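## Task

Scene 1: move the plate in bay 33 into bay 22, then the plate in bay 41 into bay 31. Every plate not on the list must finish seated in the bay it belongs to. Each plate must rest flat between its bay's corner pieces with its cut corner toward the back left. Some plates may start out tilted or not lying flat.

## Robot and tools

Robot: a single FANUC CRX-5iA arm carrying a Robotiq 140 two-finger gripper. There is only one arm, so each command row drives that one gripper.

Deck: bays are numbered row then column (bay 23 = row 2, column 3). From the arm, row 1 is nearest (front) and row 4 farthest (back); column 1 is on the left, column 4 on the right. Column 4 bays have raised floors. Every plate starts with its cut corner at the back left. In scene 1 the layout sheet lists sealed 96-well plates in bays 11, 12, 32, 33, 41, 42, 43, all other bays empty; positions are known only from the cameras. Scene 2's task arrives in the result of finished_scene.

Frames: the scene frame has its origin on the table surface under the arm base, +z up, +y to the left when facing along +x. The gripper frame: fingers point along its +z, they open and close along its y. end_effector_position is the point between the pads when closed; closed fingertips extend about 33 mm past it, open ones about 9 mm. Closing pushes the fingertips about 24 mm further from the arm, so leave that clearance over a surface.

execute_actions(actions): actions is a list of actions run in sequence; an empty list just returns state and images. Each action is a table of at most 15 rows, one row per 1/30 s step; a shorter table repeats its final row until 15 steps pass. A row is 9 numbers, each in [-1, 1], ordered dx, dy, dz, rx, ry, rz, position, force_limit, speed. The first six are an offset (not a pose) from the gripper's measured pose at the start of that action, expressed in the gripper's own axes; every row refers back to that start, not to the prior row. For the first action in a call, the start is the last pose a result reported. Scale: 1.0 equals 0.6 m of travel or 180 degrees; rx, ry, rz form one rotation vector. position is an absolute finger setting: +1 fully open (140 mm), about -0.8 pads touching, -1 closes until blocked. force_limit sets grip strength (about 14 N at -1, 60 N at 0, 107 N at +1 on parts up to 40 mm wide). speed sets finger speed (about 30 mm/s at -1, 140 at 0, 250 at +1).

move(target, speed, stop_force, blocking): target is one 9-number row as above; its six pose numbers are an offset in gripper axes from the pose shown in the latest result that has one. The gripper follows a straight path lasting 0.5 to 10 s (cut off at 10 s) and turns the short way. speed is the path's top linear speed in m/s, 0.002 to 0.5, default 0.25; rotation up to twice that in rad/s. The real gripper lags and may overshoot that speed, especially with the arm stretched out. stop_force (N, 20 to 80, allowed after 0.2 s of scene time) ends the path when the estimated push against the motion rises that much; the gripper then backs to its pose two steps earlier and holds. Use it only with slow, non-rotating moves; omit it when leaving something you are pressing on. blocking=false returns after 0.5 s while the arm continues; it cannot be combined with stop_force, and further moves or actions are refused until a result shows the end (use wait or stop). The move: line reports the ending (done, off_target, moving, held, fault, contact) and limits (paced = the commanded pose was clipped; held = a check blocked some steps) plus distance from target.

wait(seconds 0 to 10) lets time run while holding the last command. stop() brakes a running move; fingers continue. zoom_image(camera, region) gives a closer view of [x0, y0, x1, y1] pixels of one camera's last image, at most 504 by 504. Cameras: cam_head_left, cam_head_right, cam_high, cam_low (672x504), cam_wrist (504x504 fisheye). read_manual(section) only returns licence text. finished_scene(scene) ends scene 1 or 2 irreversibly; do it only when the result is stable.

Result lines: end_effector_position (m) and end_effector_quat_wxyz in the scene frame (less accurate at long reach); Hand target is where the controller is now heading. object_status: 0 moving, 1 blocked while opening, 2 blocked while closing (a grip), 3 reached the setting or pads met. A good grip shows 2. To grip harder while at 2, raise force_limit and change position slightly (-1 to -0.98). position_measured is in counts: 3 open, 230 pads together. 'pose unreachable' means the clearance check altered or blocked the command. Flange force is the estimated external force on the gripper, including held weight; 'no reading' means none available. MOTOR HOT warns of heating; an OVER-TEMPERATURE FAULT brakes the arm.

Motion limits: each step the commanded pose is clipped to 70 mm and 16 degrees from the measured one, so large offsets need several actions. Joint speed caps apply and position wins over orientation when both cannot be met.

Avoid: the arm is stiff, so a target even slightly into a hard surface can cause a fault; torque at a joint's load limit (152 N m for waist, shoulder, elbow; 38 N m for the wrist joints) or 150 N of outside force stops the arm for 10 s and drops the rest of the call. Do not drop, slam or drag plates, and never push anything off the table. Parts may be tugged briefly while held. Plates must stay seated without the gripper: open, then lift clear before finishing.

Each tool is called in YAML: its name, and indented under it one key for each argument.

## Session

execute_actions:
  actions: []

Scene clock: 0.00 s.
end_effector_position=(+0.5021, +0.0501, +0.4302) position_measured=3 object_status=3 end_effector_quat_wxyz=(-0.002, +0.999, +0.051, -0.004)
Joint positions: [ 0.261  0.134  0.221 -0.001 -1.654  1.311]
Joint velocities: [-0.    -0.001 -0.001 -0.     0.     0.   ]
Flange force (N, the push that the arm receives, along the gripper's own x y z axes): no reading
Hand target: +0.502, +0.050, +0.430; -0.002, +0.999, +0.051, -0.004

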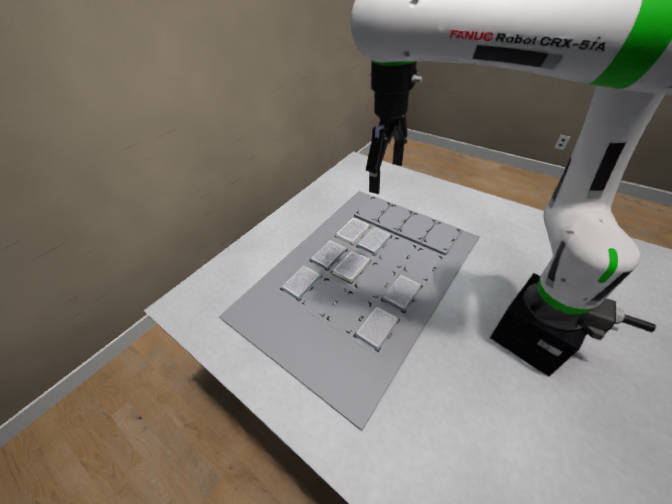

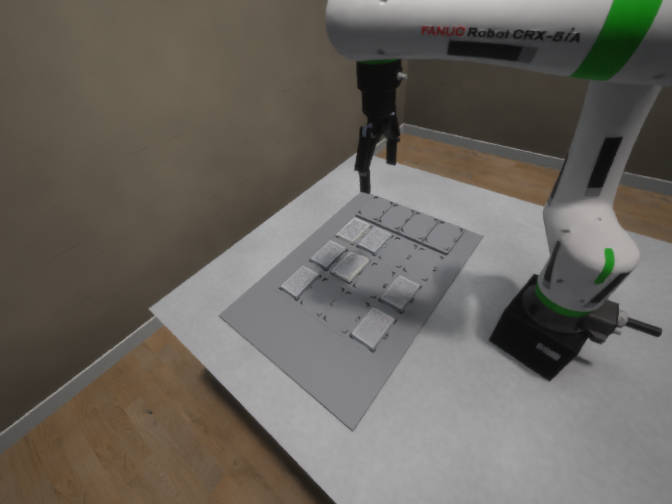

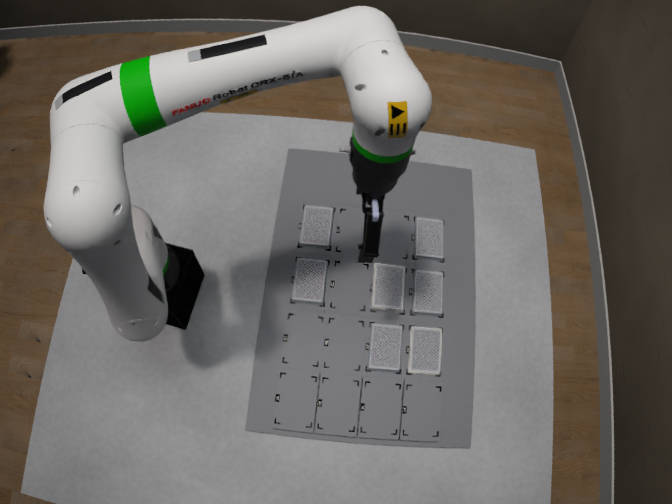

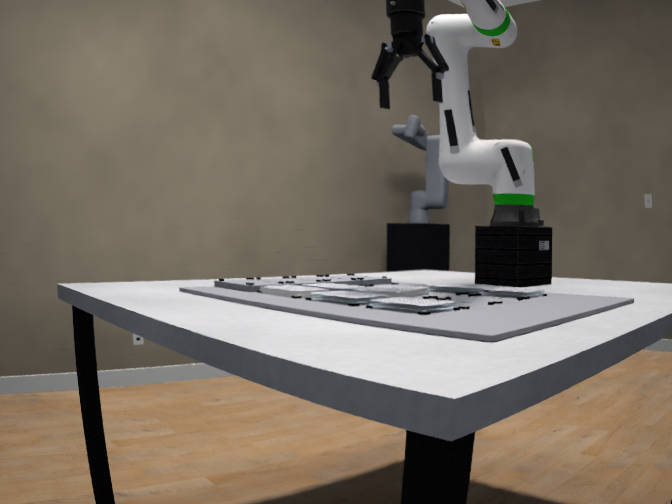

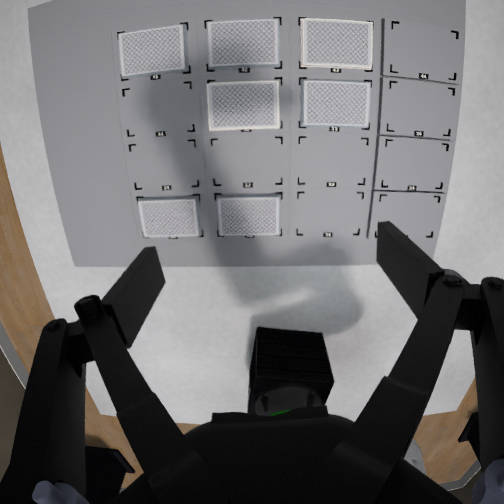

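zoom_image:
  camera: "cam_wrist"
  region: [100, 0, 480, 260]

zoom_image:
  camera: "cam_high"
  region: [260, 190, 480, 450]

zoom_image:
  camera: "cam_low"
  region: [200, 260, 560, 330]

Region (100, 0, 480, 260) of cam_wrist's 504x504 image, scaled by 1.326, with more detail than that image has; it fills the top 345 rows of this view, and the rest is white.

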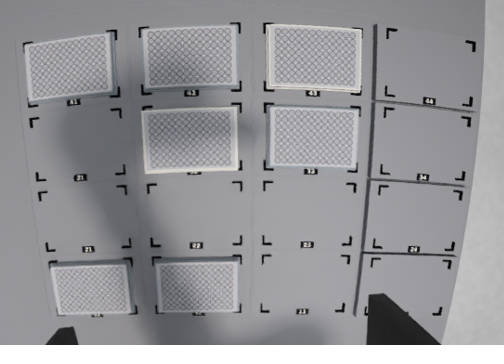

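Region (260, 190, 480, 450) of cam_high's 672x504 image, scaled by 1.938, with more detail than that image has; it fills the left 426 columns of this view, and the rest is white.

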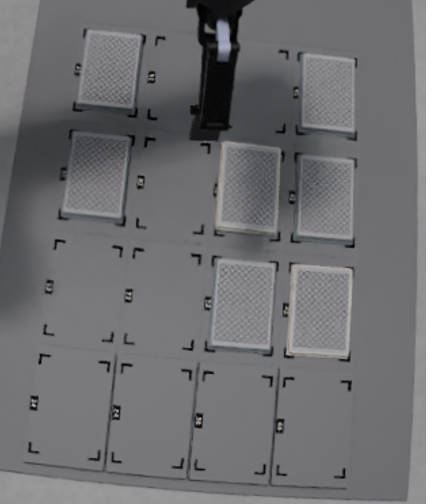

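Region (200, 260, 560, 330) of cam_low's 672x504 image, scaled by 1.400, with more detail than that image has; it fills the top 98 rows of this view, and the rest is white.

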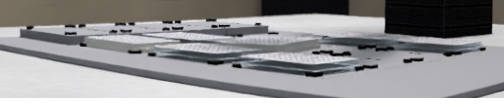

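zoom_image:
  camera: "cam_wrist"
  region: [190, 5, 390, 145]

zoom_image:
  camera: "cam_head_left"
  region: [270, 205, 440, 360]

move:
  target: [0.1225,0.227,0.55,0,0,0.04,1,0,0]

Region (190, 5, 390, 145) of cam_wrist's 504x504 image, scaled by 2.520, with more detail than that image has; it fills the top 353 rows of this view, and the rest is white.

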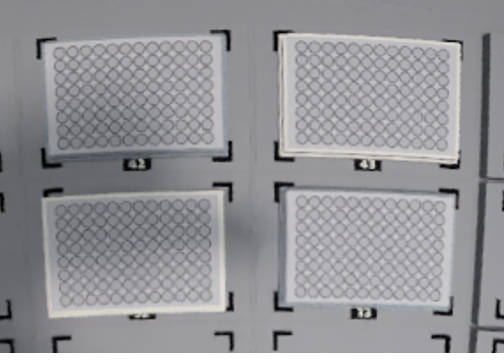

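Region (270, 205, 440, 360) of cam_head_left's 672x504 image, scaled by 2.965, with more detail than that image has; it fills the top 460 rows of this view, and the rest is white.

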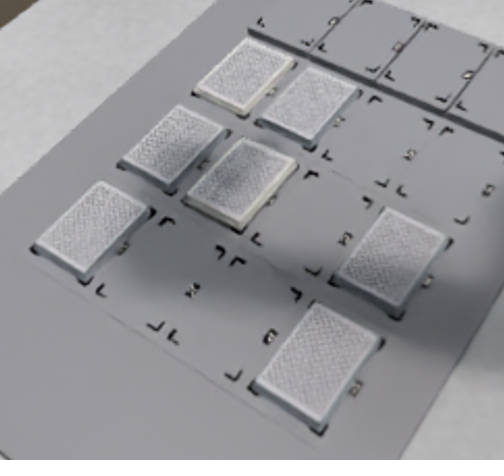

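Scene clock: 25.60 s.
end_effector_position=(+0.5850, -0.0781, +0.0990) position_measured=3 object_status=3 end_effector_quat_wxyz=(-0.001, +1.000, -0.012, -0.004)
Joint positions: [-0.013  0.553 -0.026 -0.001 -0.988  1.459]
Joint velocities: [-0.001  0.005  0.004  0.002  0.001  0.   ]
Flange force (N, the push that the arm receives, along the gripper's own x y z axes): [4.0 3.0 2.7]
Hand target: +0.585, -0.078, +0.099; -0.001, +1.000, -0.012, -0.004
Off the commanded pose: 0.002 m, 0 deg.
move: done
camera_calibration (this result's frames):
cam_wrist: T_world_to_cam=[[-0.174978, -0.983721, -0.0409315, 0.0384025], [-0.882065, 0.138154, 0.450416, 0.483644], [-0.437429, 0.114917, -0.89188, 0.5332], [0, 0, 0, 1]] pos_world=[0.666562, -0.090314, 0.259281]

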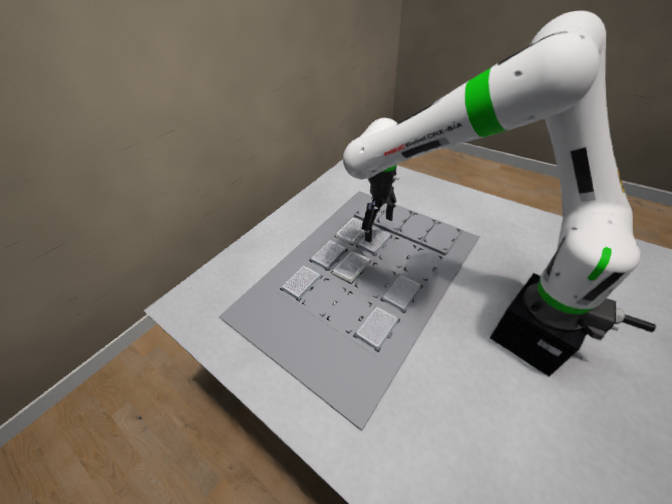

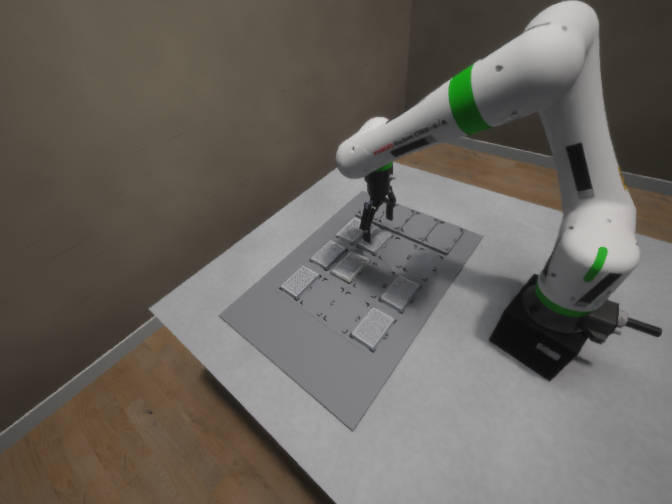

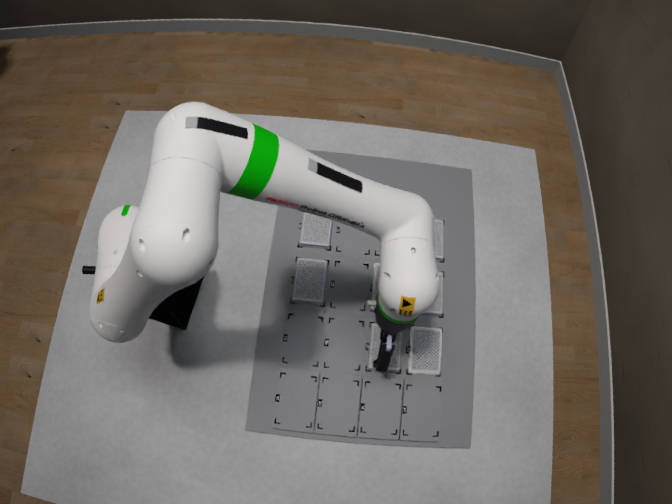

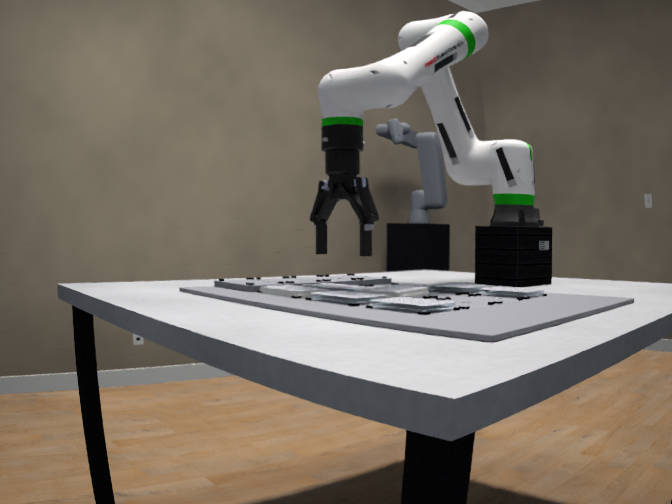

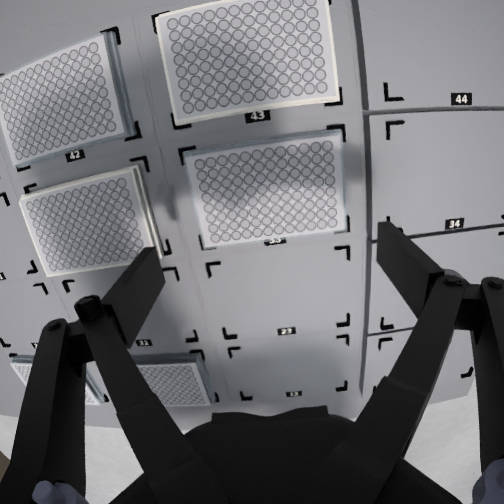

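move:
  target: [0,0,0.09,0,0,0,1,0,0]
  speed: 0.1

Scene clock: 30.53 s.
end_effector_position=(+0.5843, -0.0780, +0.0450) position_measured=3 object_status=3 end_effector_quat_wxyz=(-0.001, +1.000, -0.012, -0.004)
Joint positions: [-0.013  0.631 -0.053 -0.001 -0.884  1.459]
Joint velocities: [ 0.     0.002 -0.    -0.001  0.003  0.001]
Flange force (N, the push that the arm receives, along the gripper's own x y z axes): [6.1 1.3 3.9]
Hand target: +0.584, -0.078, +0.045; -0.001, +1.000, -0.012, -0.004
Off the commanded pose: 0.000 m, 0 deg.
move: done
camera_calibration (this result's frames):
cam_wrist: T_world_to_cam=[[-0.175202, -0.983677, -0.0410378, 0.0362903], [-0.882035, 0.138308, 0.450428, 0.507322], [-0.437399, 0.115113, -0.891869, 0.484803], [0, 0, 0, 1]] pos_world=[0.665886, -0.0902755, 0.205358]

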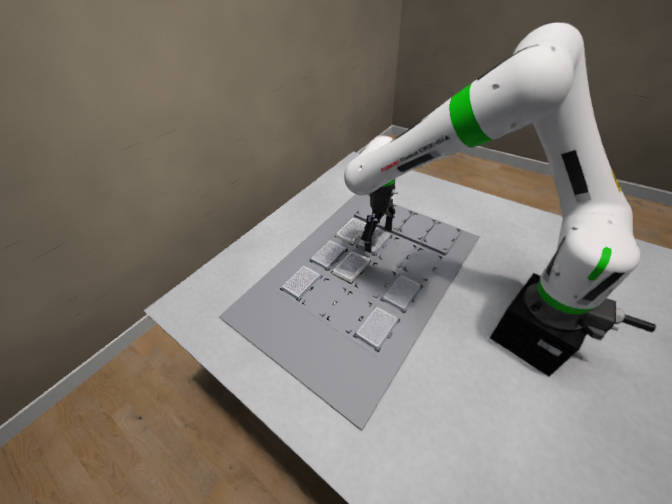

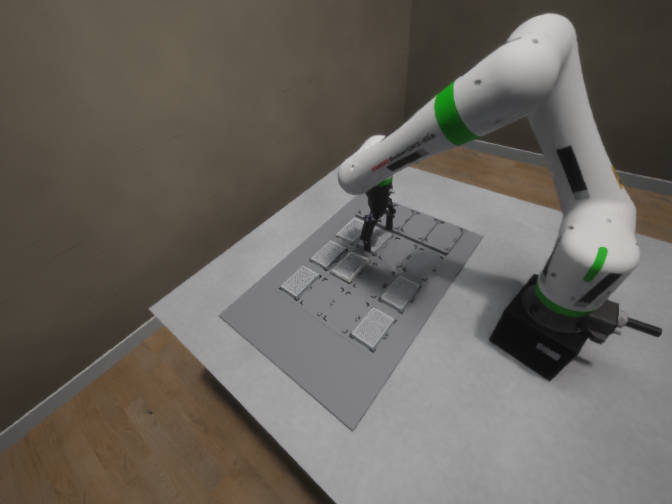

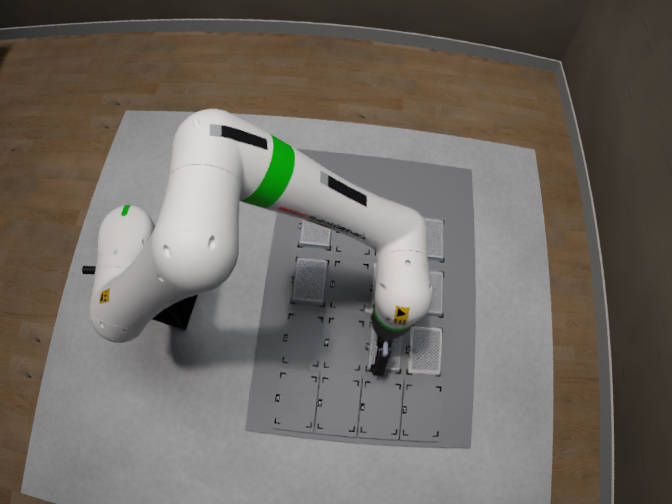

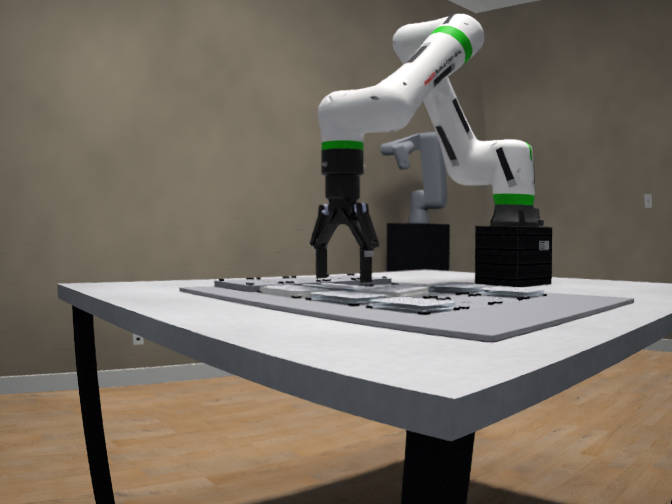

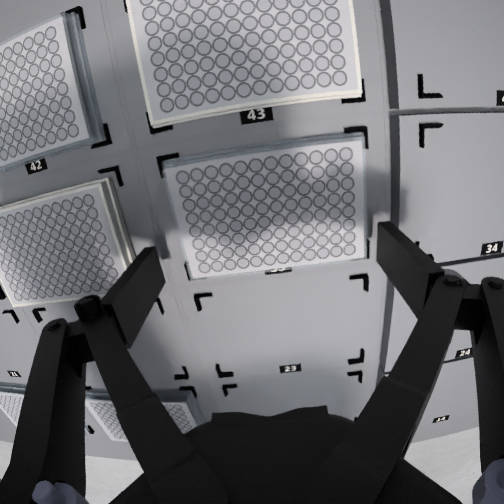

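move:
  target: [0.027,0.007,0.017,0,0,0,0.95,0,0]
  speed: 0.03

zoom_image:
  camera: "cam_low"
  region: [240, 250, 440, 320]

Scene clock: 41.33 s.
end_effector_position=(+0.6002, -0.0827, +0.0347) position_measured=9 object_status=3 end_effector_quat_wxyz=(-0.001, +1.000, -0.012, -0.004)
Joint positions: [-0.023  0.678 -0.    -0.001 -0.889  1.47 ]
Joint velocities: [-0.001  0.005  0.004 -0.    -0.001  0.002]
Flange force (N, the push that the arm receives, along the gripper's own x y z axes): [10.1 2.3 3.1]
Hand target: +0.600, -0.083, +0.035; -0.001, +1.000, -0.012, -0.004
Off the commanded pose: 0.000 m, 0 deg.
move: done
camera_calibration (this result's frames):
cam_wrist: T_world_to_cam=[[-0.175051, -0.983712, -0.0408315, 0.0339707], [-0.882078, 0.138272, 0.450355, 0.526644], [-0.437374, 0.114852, -0.891916, 0.483048], [0, 0, 0, 1]] pos_world=[0.681761, -0.0948816, 0.195048]

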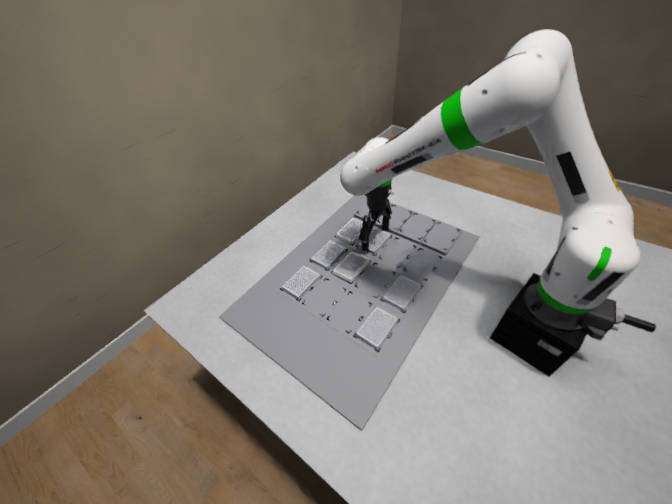

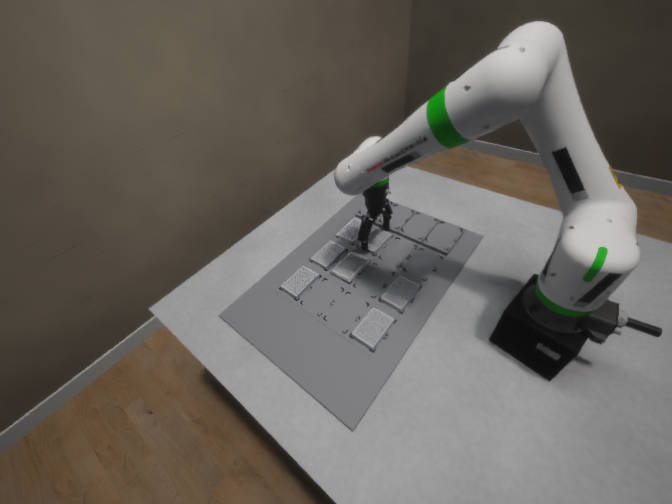

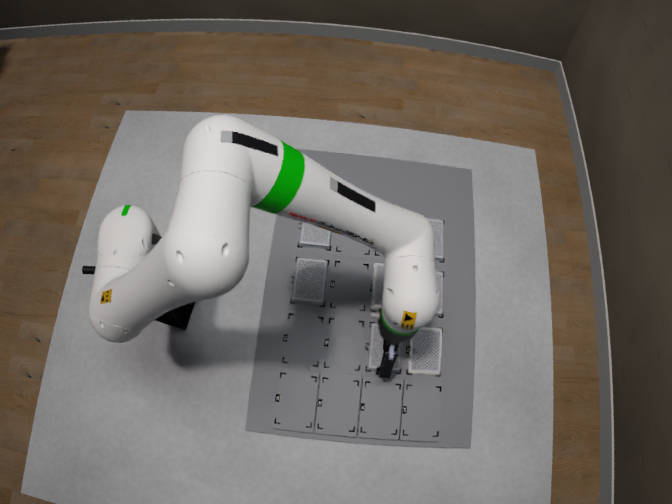

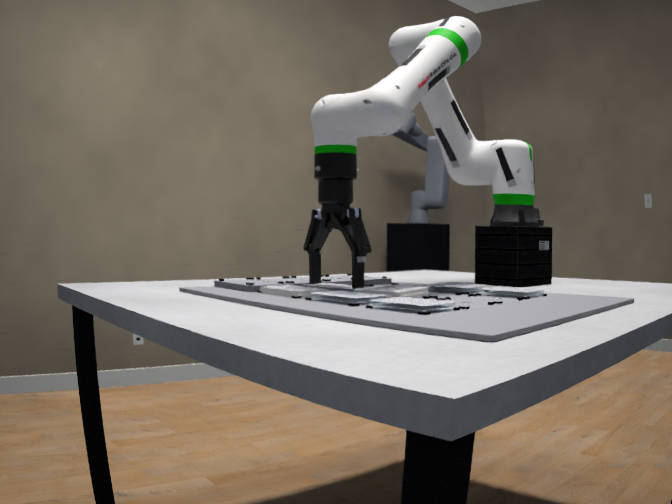

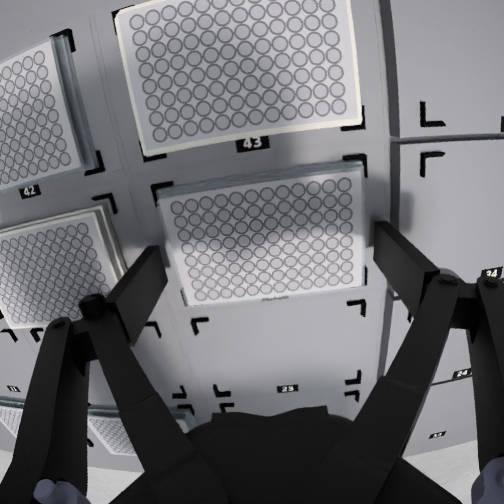

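Region (240, 250, 440, 320) of cam_low's 672x504 image, scaled by 2.520, with more detail than that image has; it fills the top 176 rows of this view, and the rest is white.

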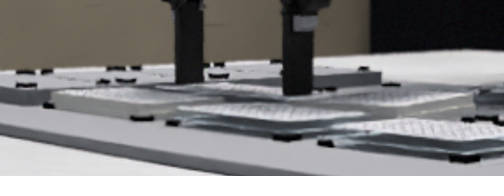

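move:
  target: [0.005,0.002,0,0,0,-0.005,0.95,0,0]
  speed: 0.03

move:
  target: [0,0,0.04,0,0,0,0.95,0,0]
  speed: 0.003
  stop_force: 20

Scene clock: 49.73 s.
end_effector_position=(+0.6031, -0.0839, +0.0347) position_measured=9 object_status=3 end_effector_quat_wxyz=(-0.001, +1.000, -0.004, -0.004)
Joint positions: [-0.026  0.684  0.01  -0.001 -0.893  1.487]
Joint velocities: [-0.     0.003  0.001  0.002 -0.002  0.004]
Flange force (N, the push that the arm receives, along the gripper's own x y z axes): [6.0 0.7 2.8]
Hand target: +0.603, -0.084, +0.035; -0.001, +1.000, -0.004, -0.004
Off the commanded pose: 0.000 m, 0 deg.
move: done
camera_calibration (this result's frames):
cam_wrist: T_world_to_cam=[[-0.159871, -0.986287, -0.0409679, 0.0238833], [-0.884126, 0.124606, 0.450327, 0.529493], [-0.439047, 0.108215, -0.891923, 0.484881], [0, 0, 0, 1]] pos_world=[0.684843, -0.0948938, 0.19501]

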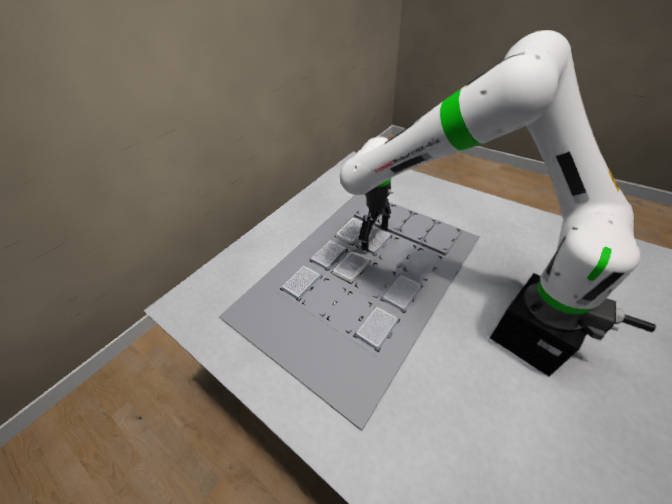

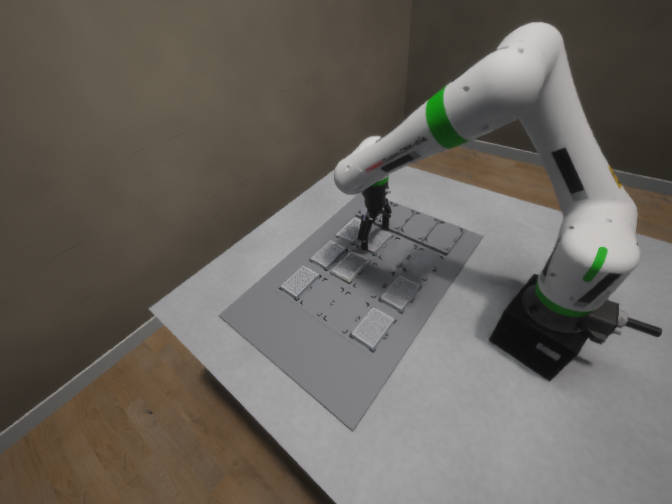

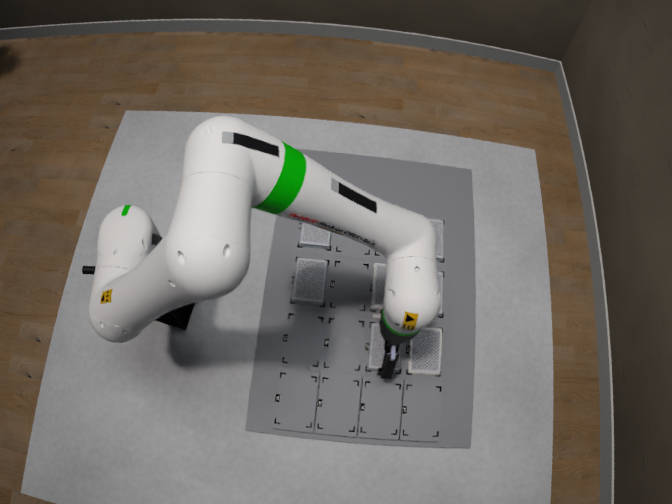

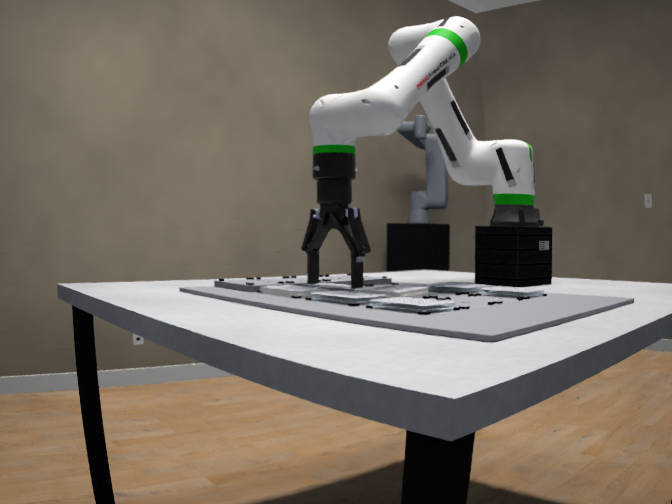

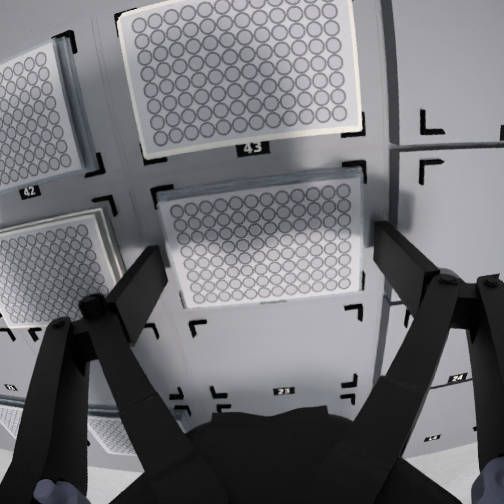

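Scene clock: 54.67 s.
end_effector_position=(+0.6030, -0.0839, +0.0210) position_measured=9 object_status=3 end_effector_quat_wxyz=(-0.001, +1.000, -0.004, -0.004)
Joint positions: [-0.026  0.705  0.007 -0.001 -0.869  1.487]
Joint velocities: [-0.     0.     0.001 -0.002 -0.003  0.   ]
Flange force (N, the push that the arm receives, along the gripper's own x y z axes): [-5.0 -3.8 -26.1]
Hand target: +0.603, -0.084, +0.021; -0.001, +1.000, -0.004, -0.004
Off the commanded pose: 0.010 m, 0 deg.
move: contact
camera_calibration (this result's frames):
cam_wrist: T_world_to_cam=[[-0.159916, -0.98628, -0.0409685, 0.0233398], [-0.88417, 0.124658, 0.450227, 0.535581], [-0.438943, 0.108222, -0.891974, 0.472569], [0, 0, 0, 1]] pos_world=[0.684708, -0.094887, 0.181342]

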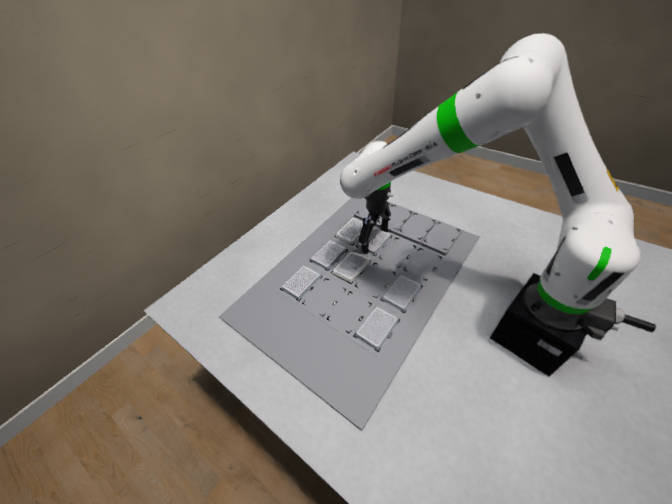

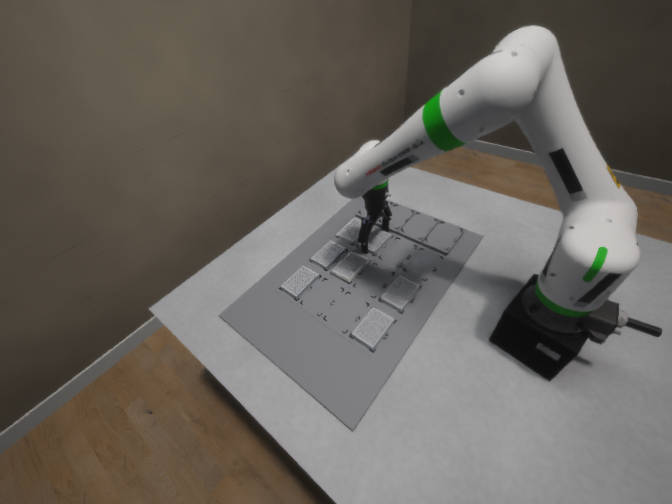

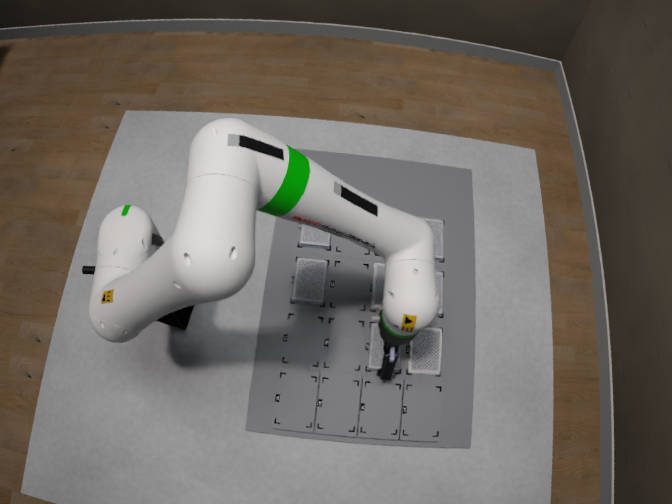

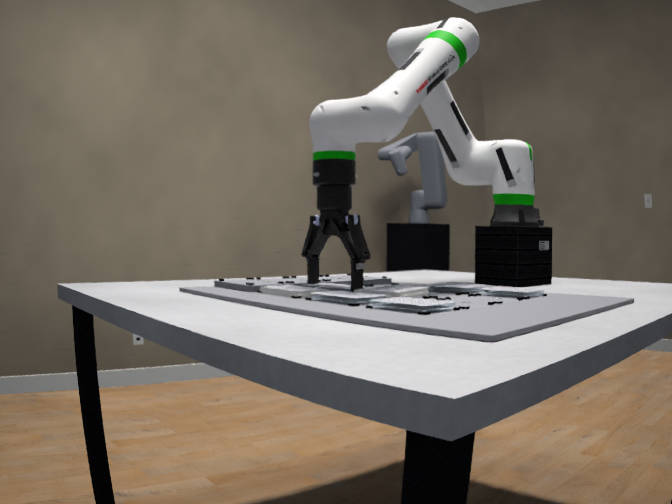

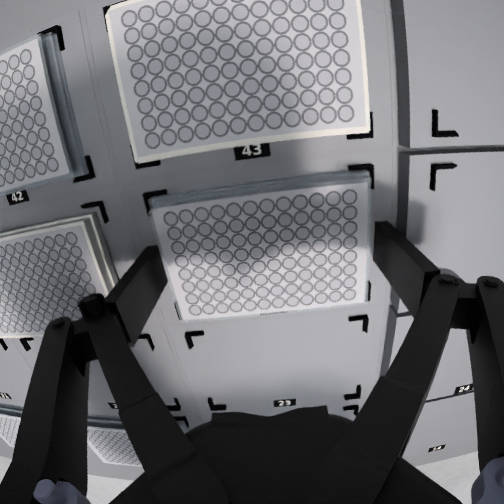

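move:
  target: [0,-0.002,-0.015,0,0,0,0.95,0,0]
  speed: 0.02

move:
  target: [0,0,0,0,0,0,-1,-0.2,-1]

move:
  target: [0,0,-0.02,0,0,0,-1,-0.2,-1]
  speed: 0.02

Scene clock: 62.20 s.
end_effector_position=(+0.6031, -0.0828, +0.0299) position_measured=9 object_status=3 end_effector_quat_wxyz=(-0.001, +1.000, -0.004, -0.004)
Joint positions: [-0.024  0.691  0.009 -0.001 -0.884  1.485]
Joint velocities: [ 0.001 -0.002 -0.    -0.    -0.002 -0.   ]
Flange force (N, the push that the arm receives, along the gripper's own x y z axes): [4.7 1.1 2.7]
Hand target: +0.603, -0.083, +0.030; -0.001, +1.000, -0.004, -0.004
Off the commanded pose: 0.000 m, 0 deg.
move: done
camera_calibration (this result's frames):
cam_wrist: T_world_to_cam=[[-0.159918, -0.986279, -0.0409824, 0.0248755], [-0.884165, 0.124652, 0.450237, 0.531529], [-0.438951, 0.108236, -0.891968, 0.480427], [0, 0, 0, 1]] pos_world=[0.684821, -0.0937218, 0.190231]

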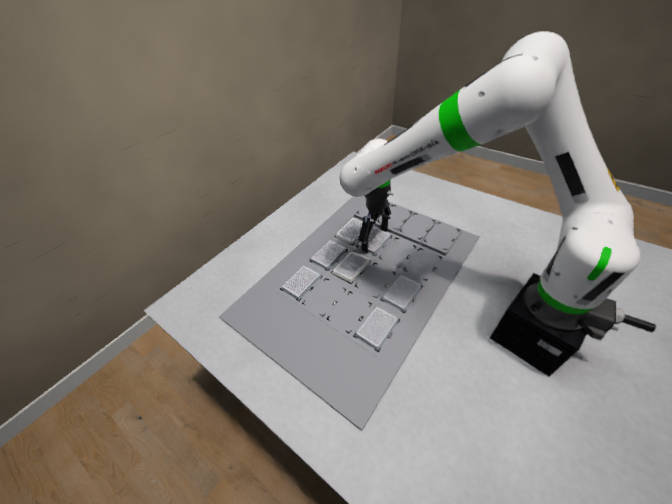

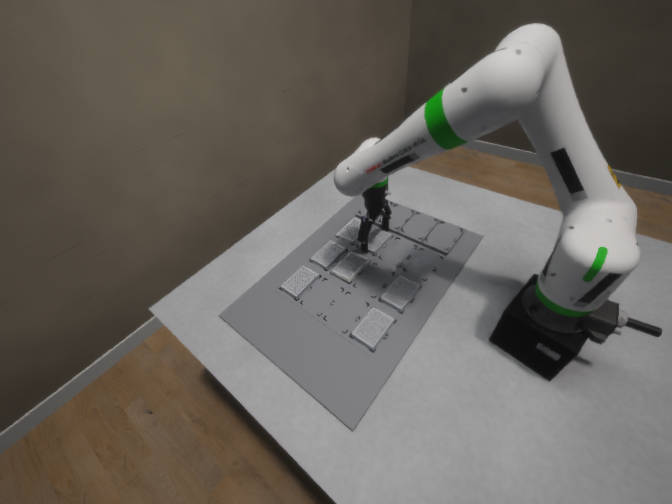

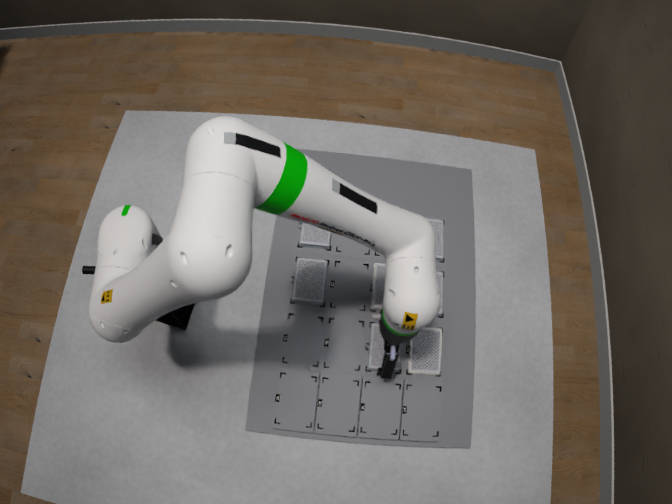

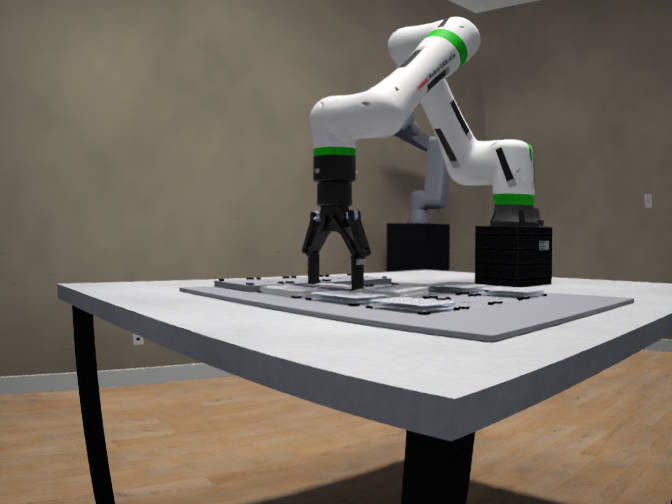

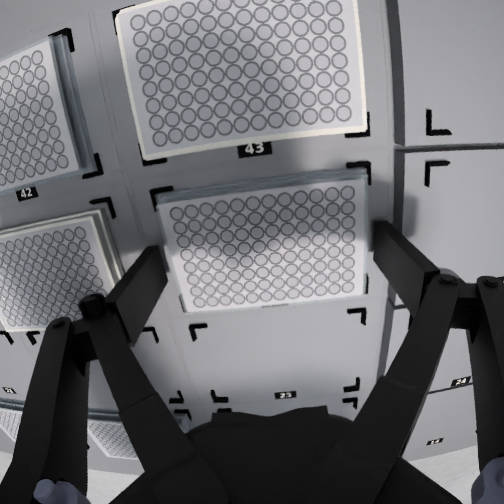

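Scene clock: 62.97 s.
end_effector_position=(+0.6032, -0.0828, +0.0300) position_measured=36 object_status=0 end_effector_quat_wxyz=(-0.001, +1.000, -0.004, -0.004)
Joint positions: [-0.024  0.691  0.009 -0.001 -0.885  1.485]
Joint velocities: [ 0.     0.003  0.002  0.002  0.    -0.001]
Flange force (N, the push that the arm receives, along the gripper's own x y z axes): [-7.8 0.8 -44.9]
Hand target: +0.603, -0.083, +0.030; -0.001, +1.000, -0.004, -0.004
Off the commanded pose: 0.000 m, 0 deg.
move: done
camera_calibration (this result's frames):
cam_wrist: T_world_to_cam=[[-0.15991, -0.986279, -0.0410102, 0.0249007], [-0.884218, 0.124646, 0.450135, 0.53156], [-0.438848, 0.108243, -0.892018, 0.480526], [0, 0, 0, 1]] pos_world=[0.684875, -0.0937113, 0.190385]

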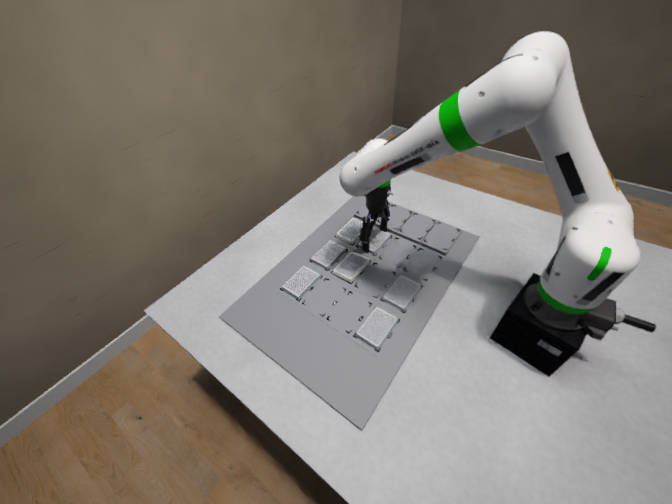

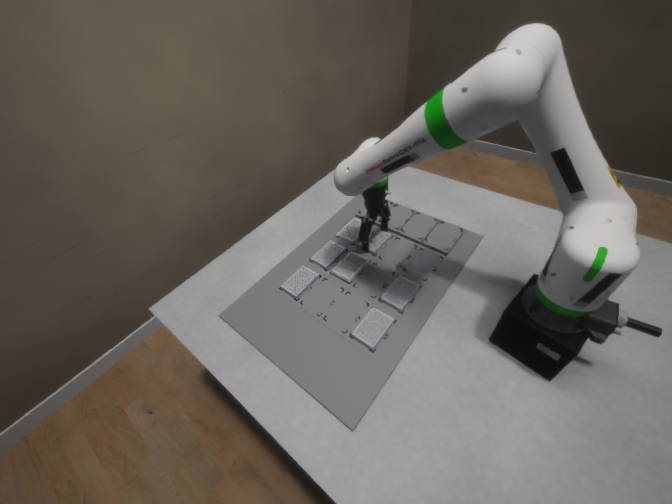

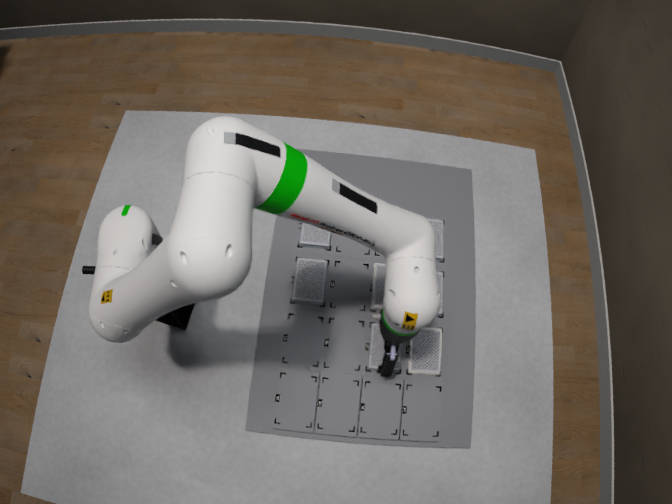

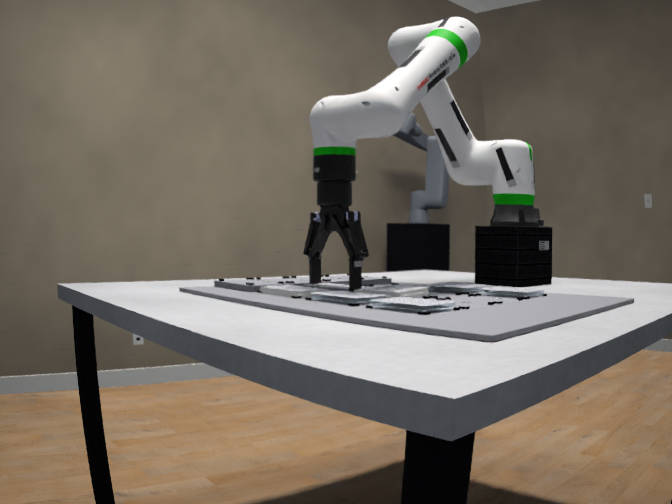

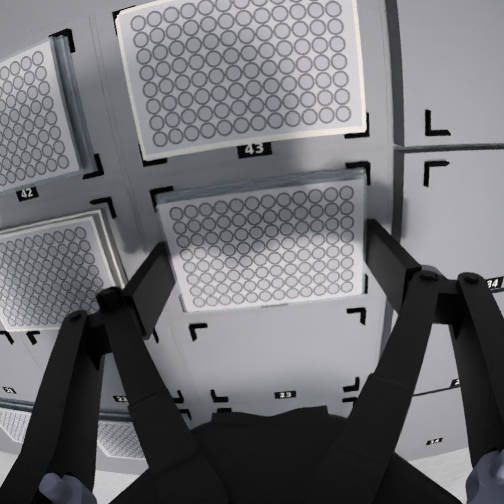

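Scene clock: 63.83 s.
end_effector_position=(+0.6033, -0.0828, +0.0419) position_measured=38 object_status=2 end_effector_quat_wxyz=(-0.001, +1.000, -0.004, -0.004)
Joint positions: [-0.024  0.673  0.012 -0.001 -0.906  1.485]
Joint velocities: [-0.    -0.005  0.002  0.001 -0.003  0.   ]
Flange force (N, the push that the arm receives, along the gripper's own x y z axes): [4.9 1.0 2.0]
Hand target: +0.603, -0.083, +0.042; -0.001, +1.000, -0.004, -0.004
Off the commanded pose: 0.000 m, 0 deg.
move: done
camera_calibration (this result's frames):
cam_wrist: T_world_to_cam=[[-0.159896, -0.986281, -0.0410204, 0.0253853], [-0.884217, 0.124627, 0.450143, 0.526331], [-0.438855, 0.108247, -0.892014, 0.49119], [0, 0, 0, 1]] pos_world=[0.685011, -0.0937279, 0.202265]

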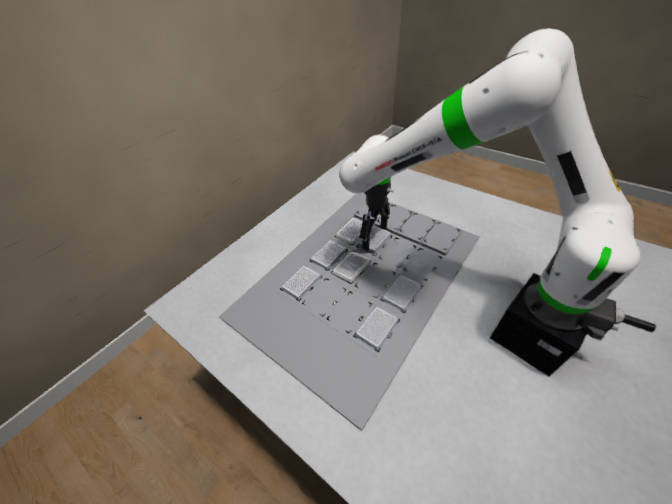

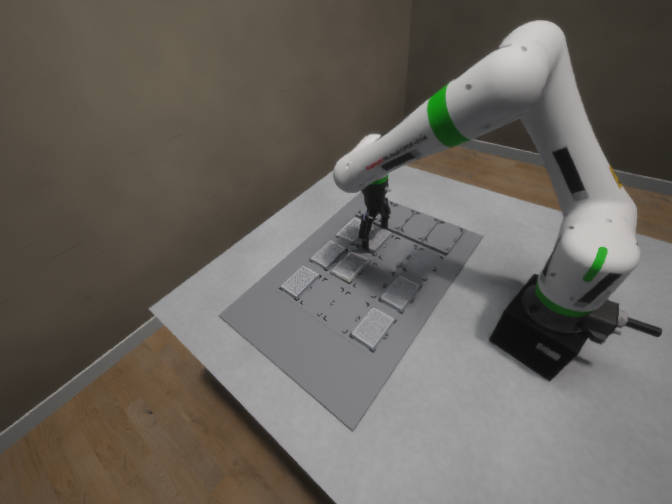

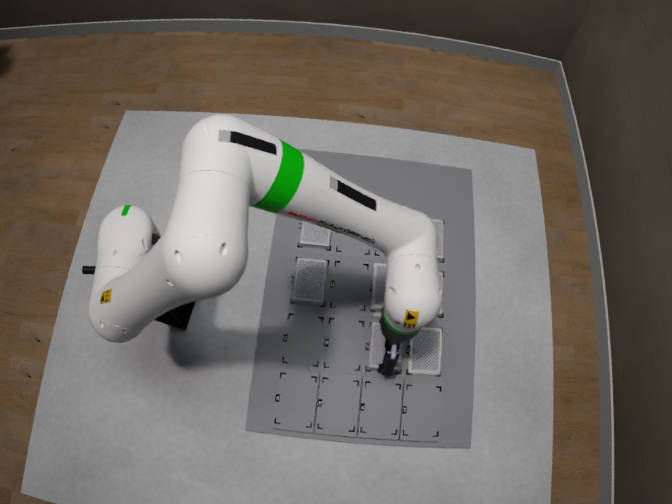

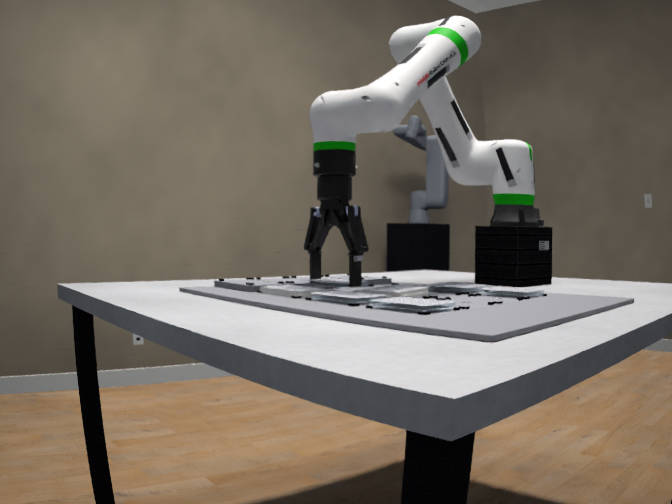

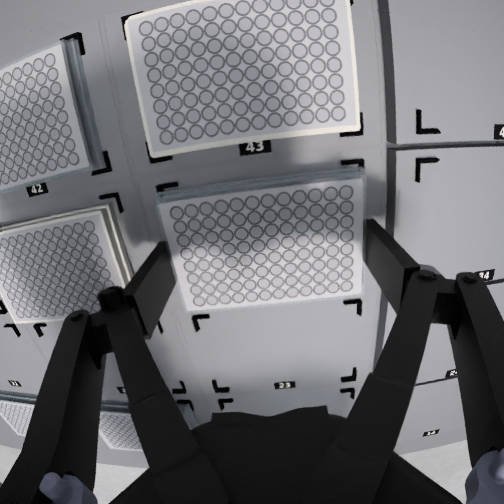

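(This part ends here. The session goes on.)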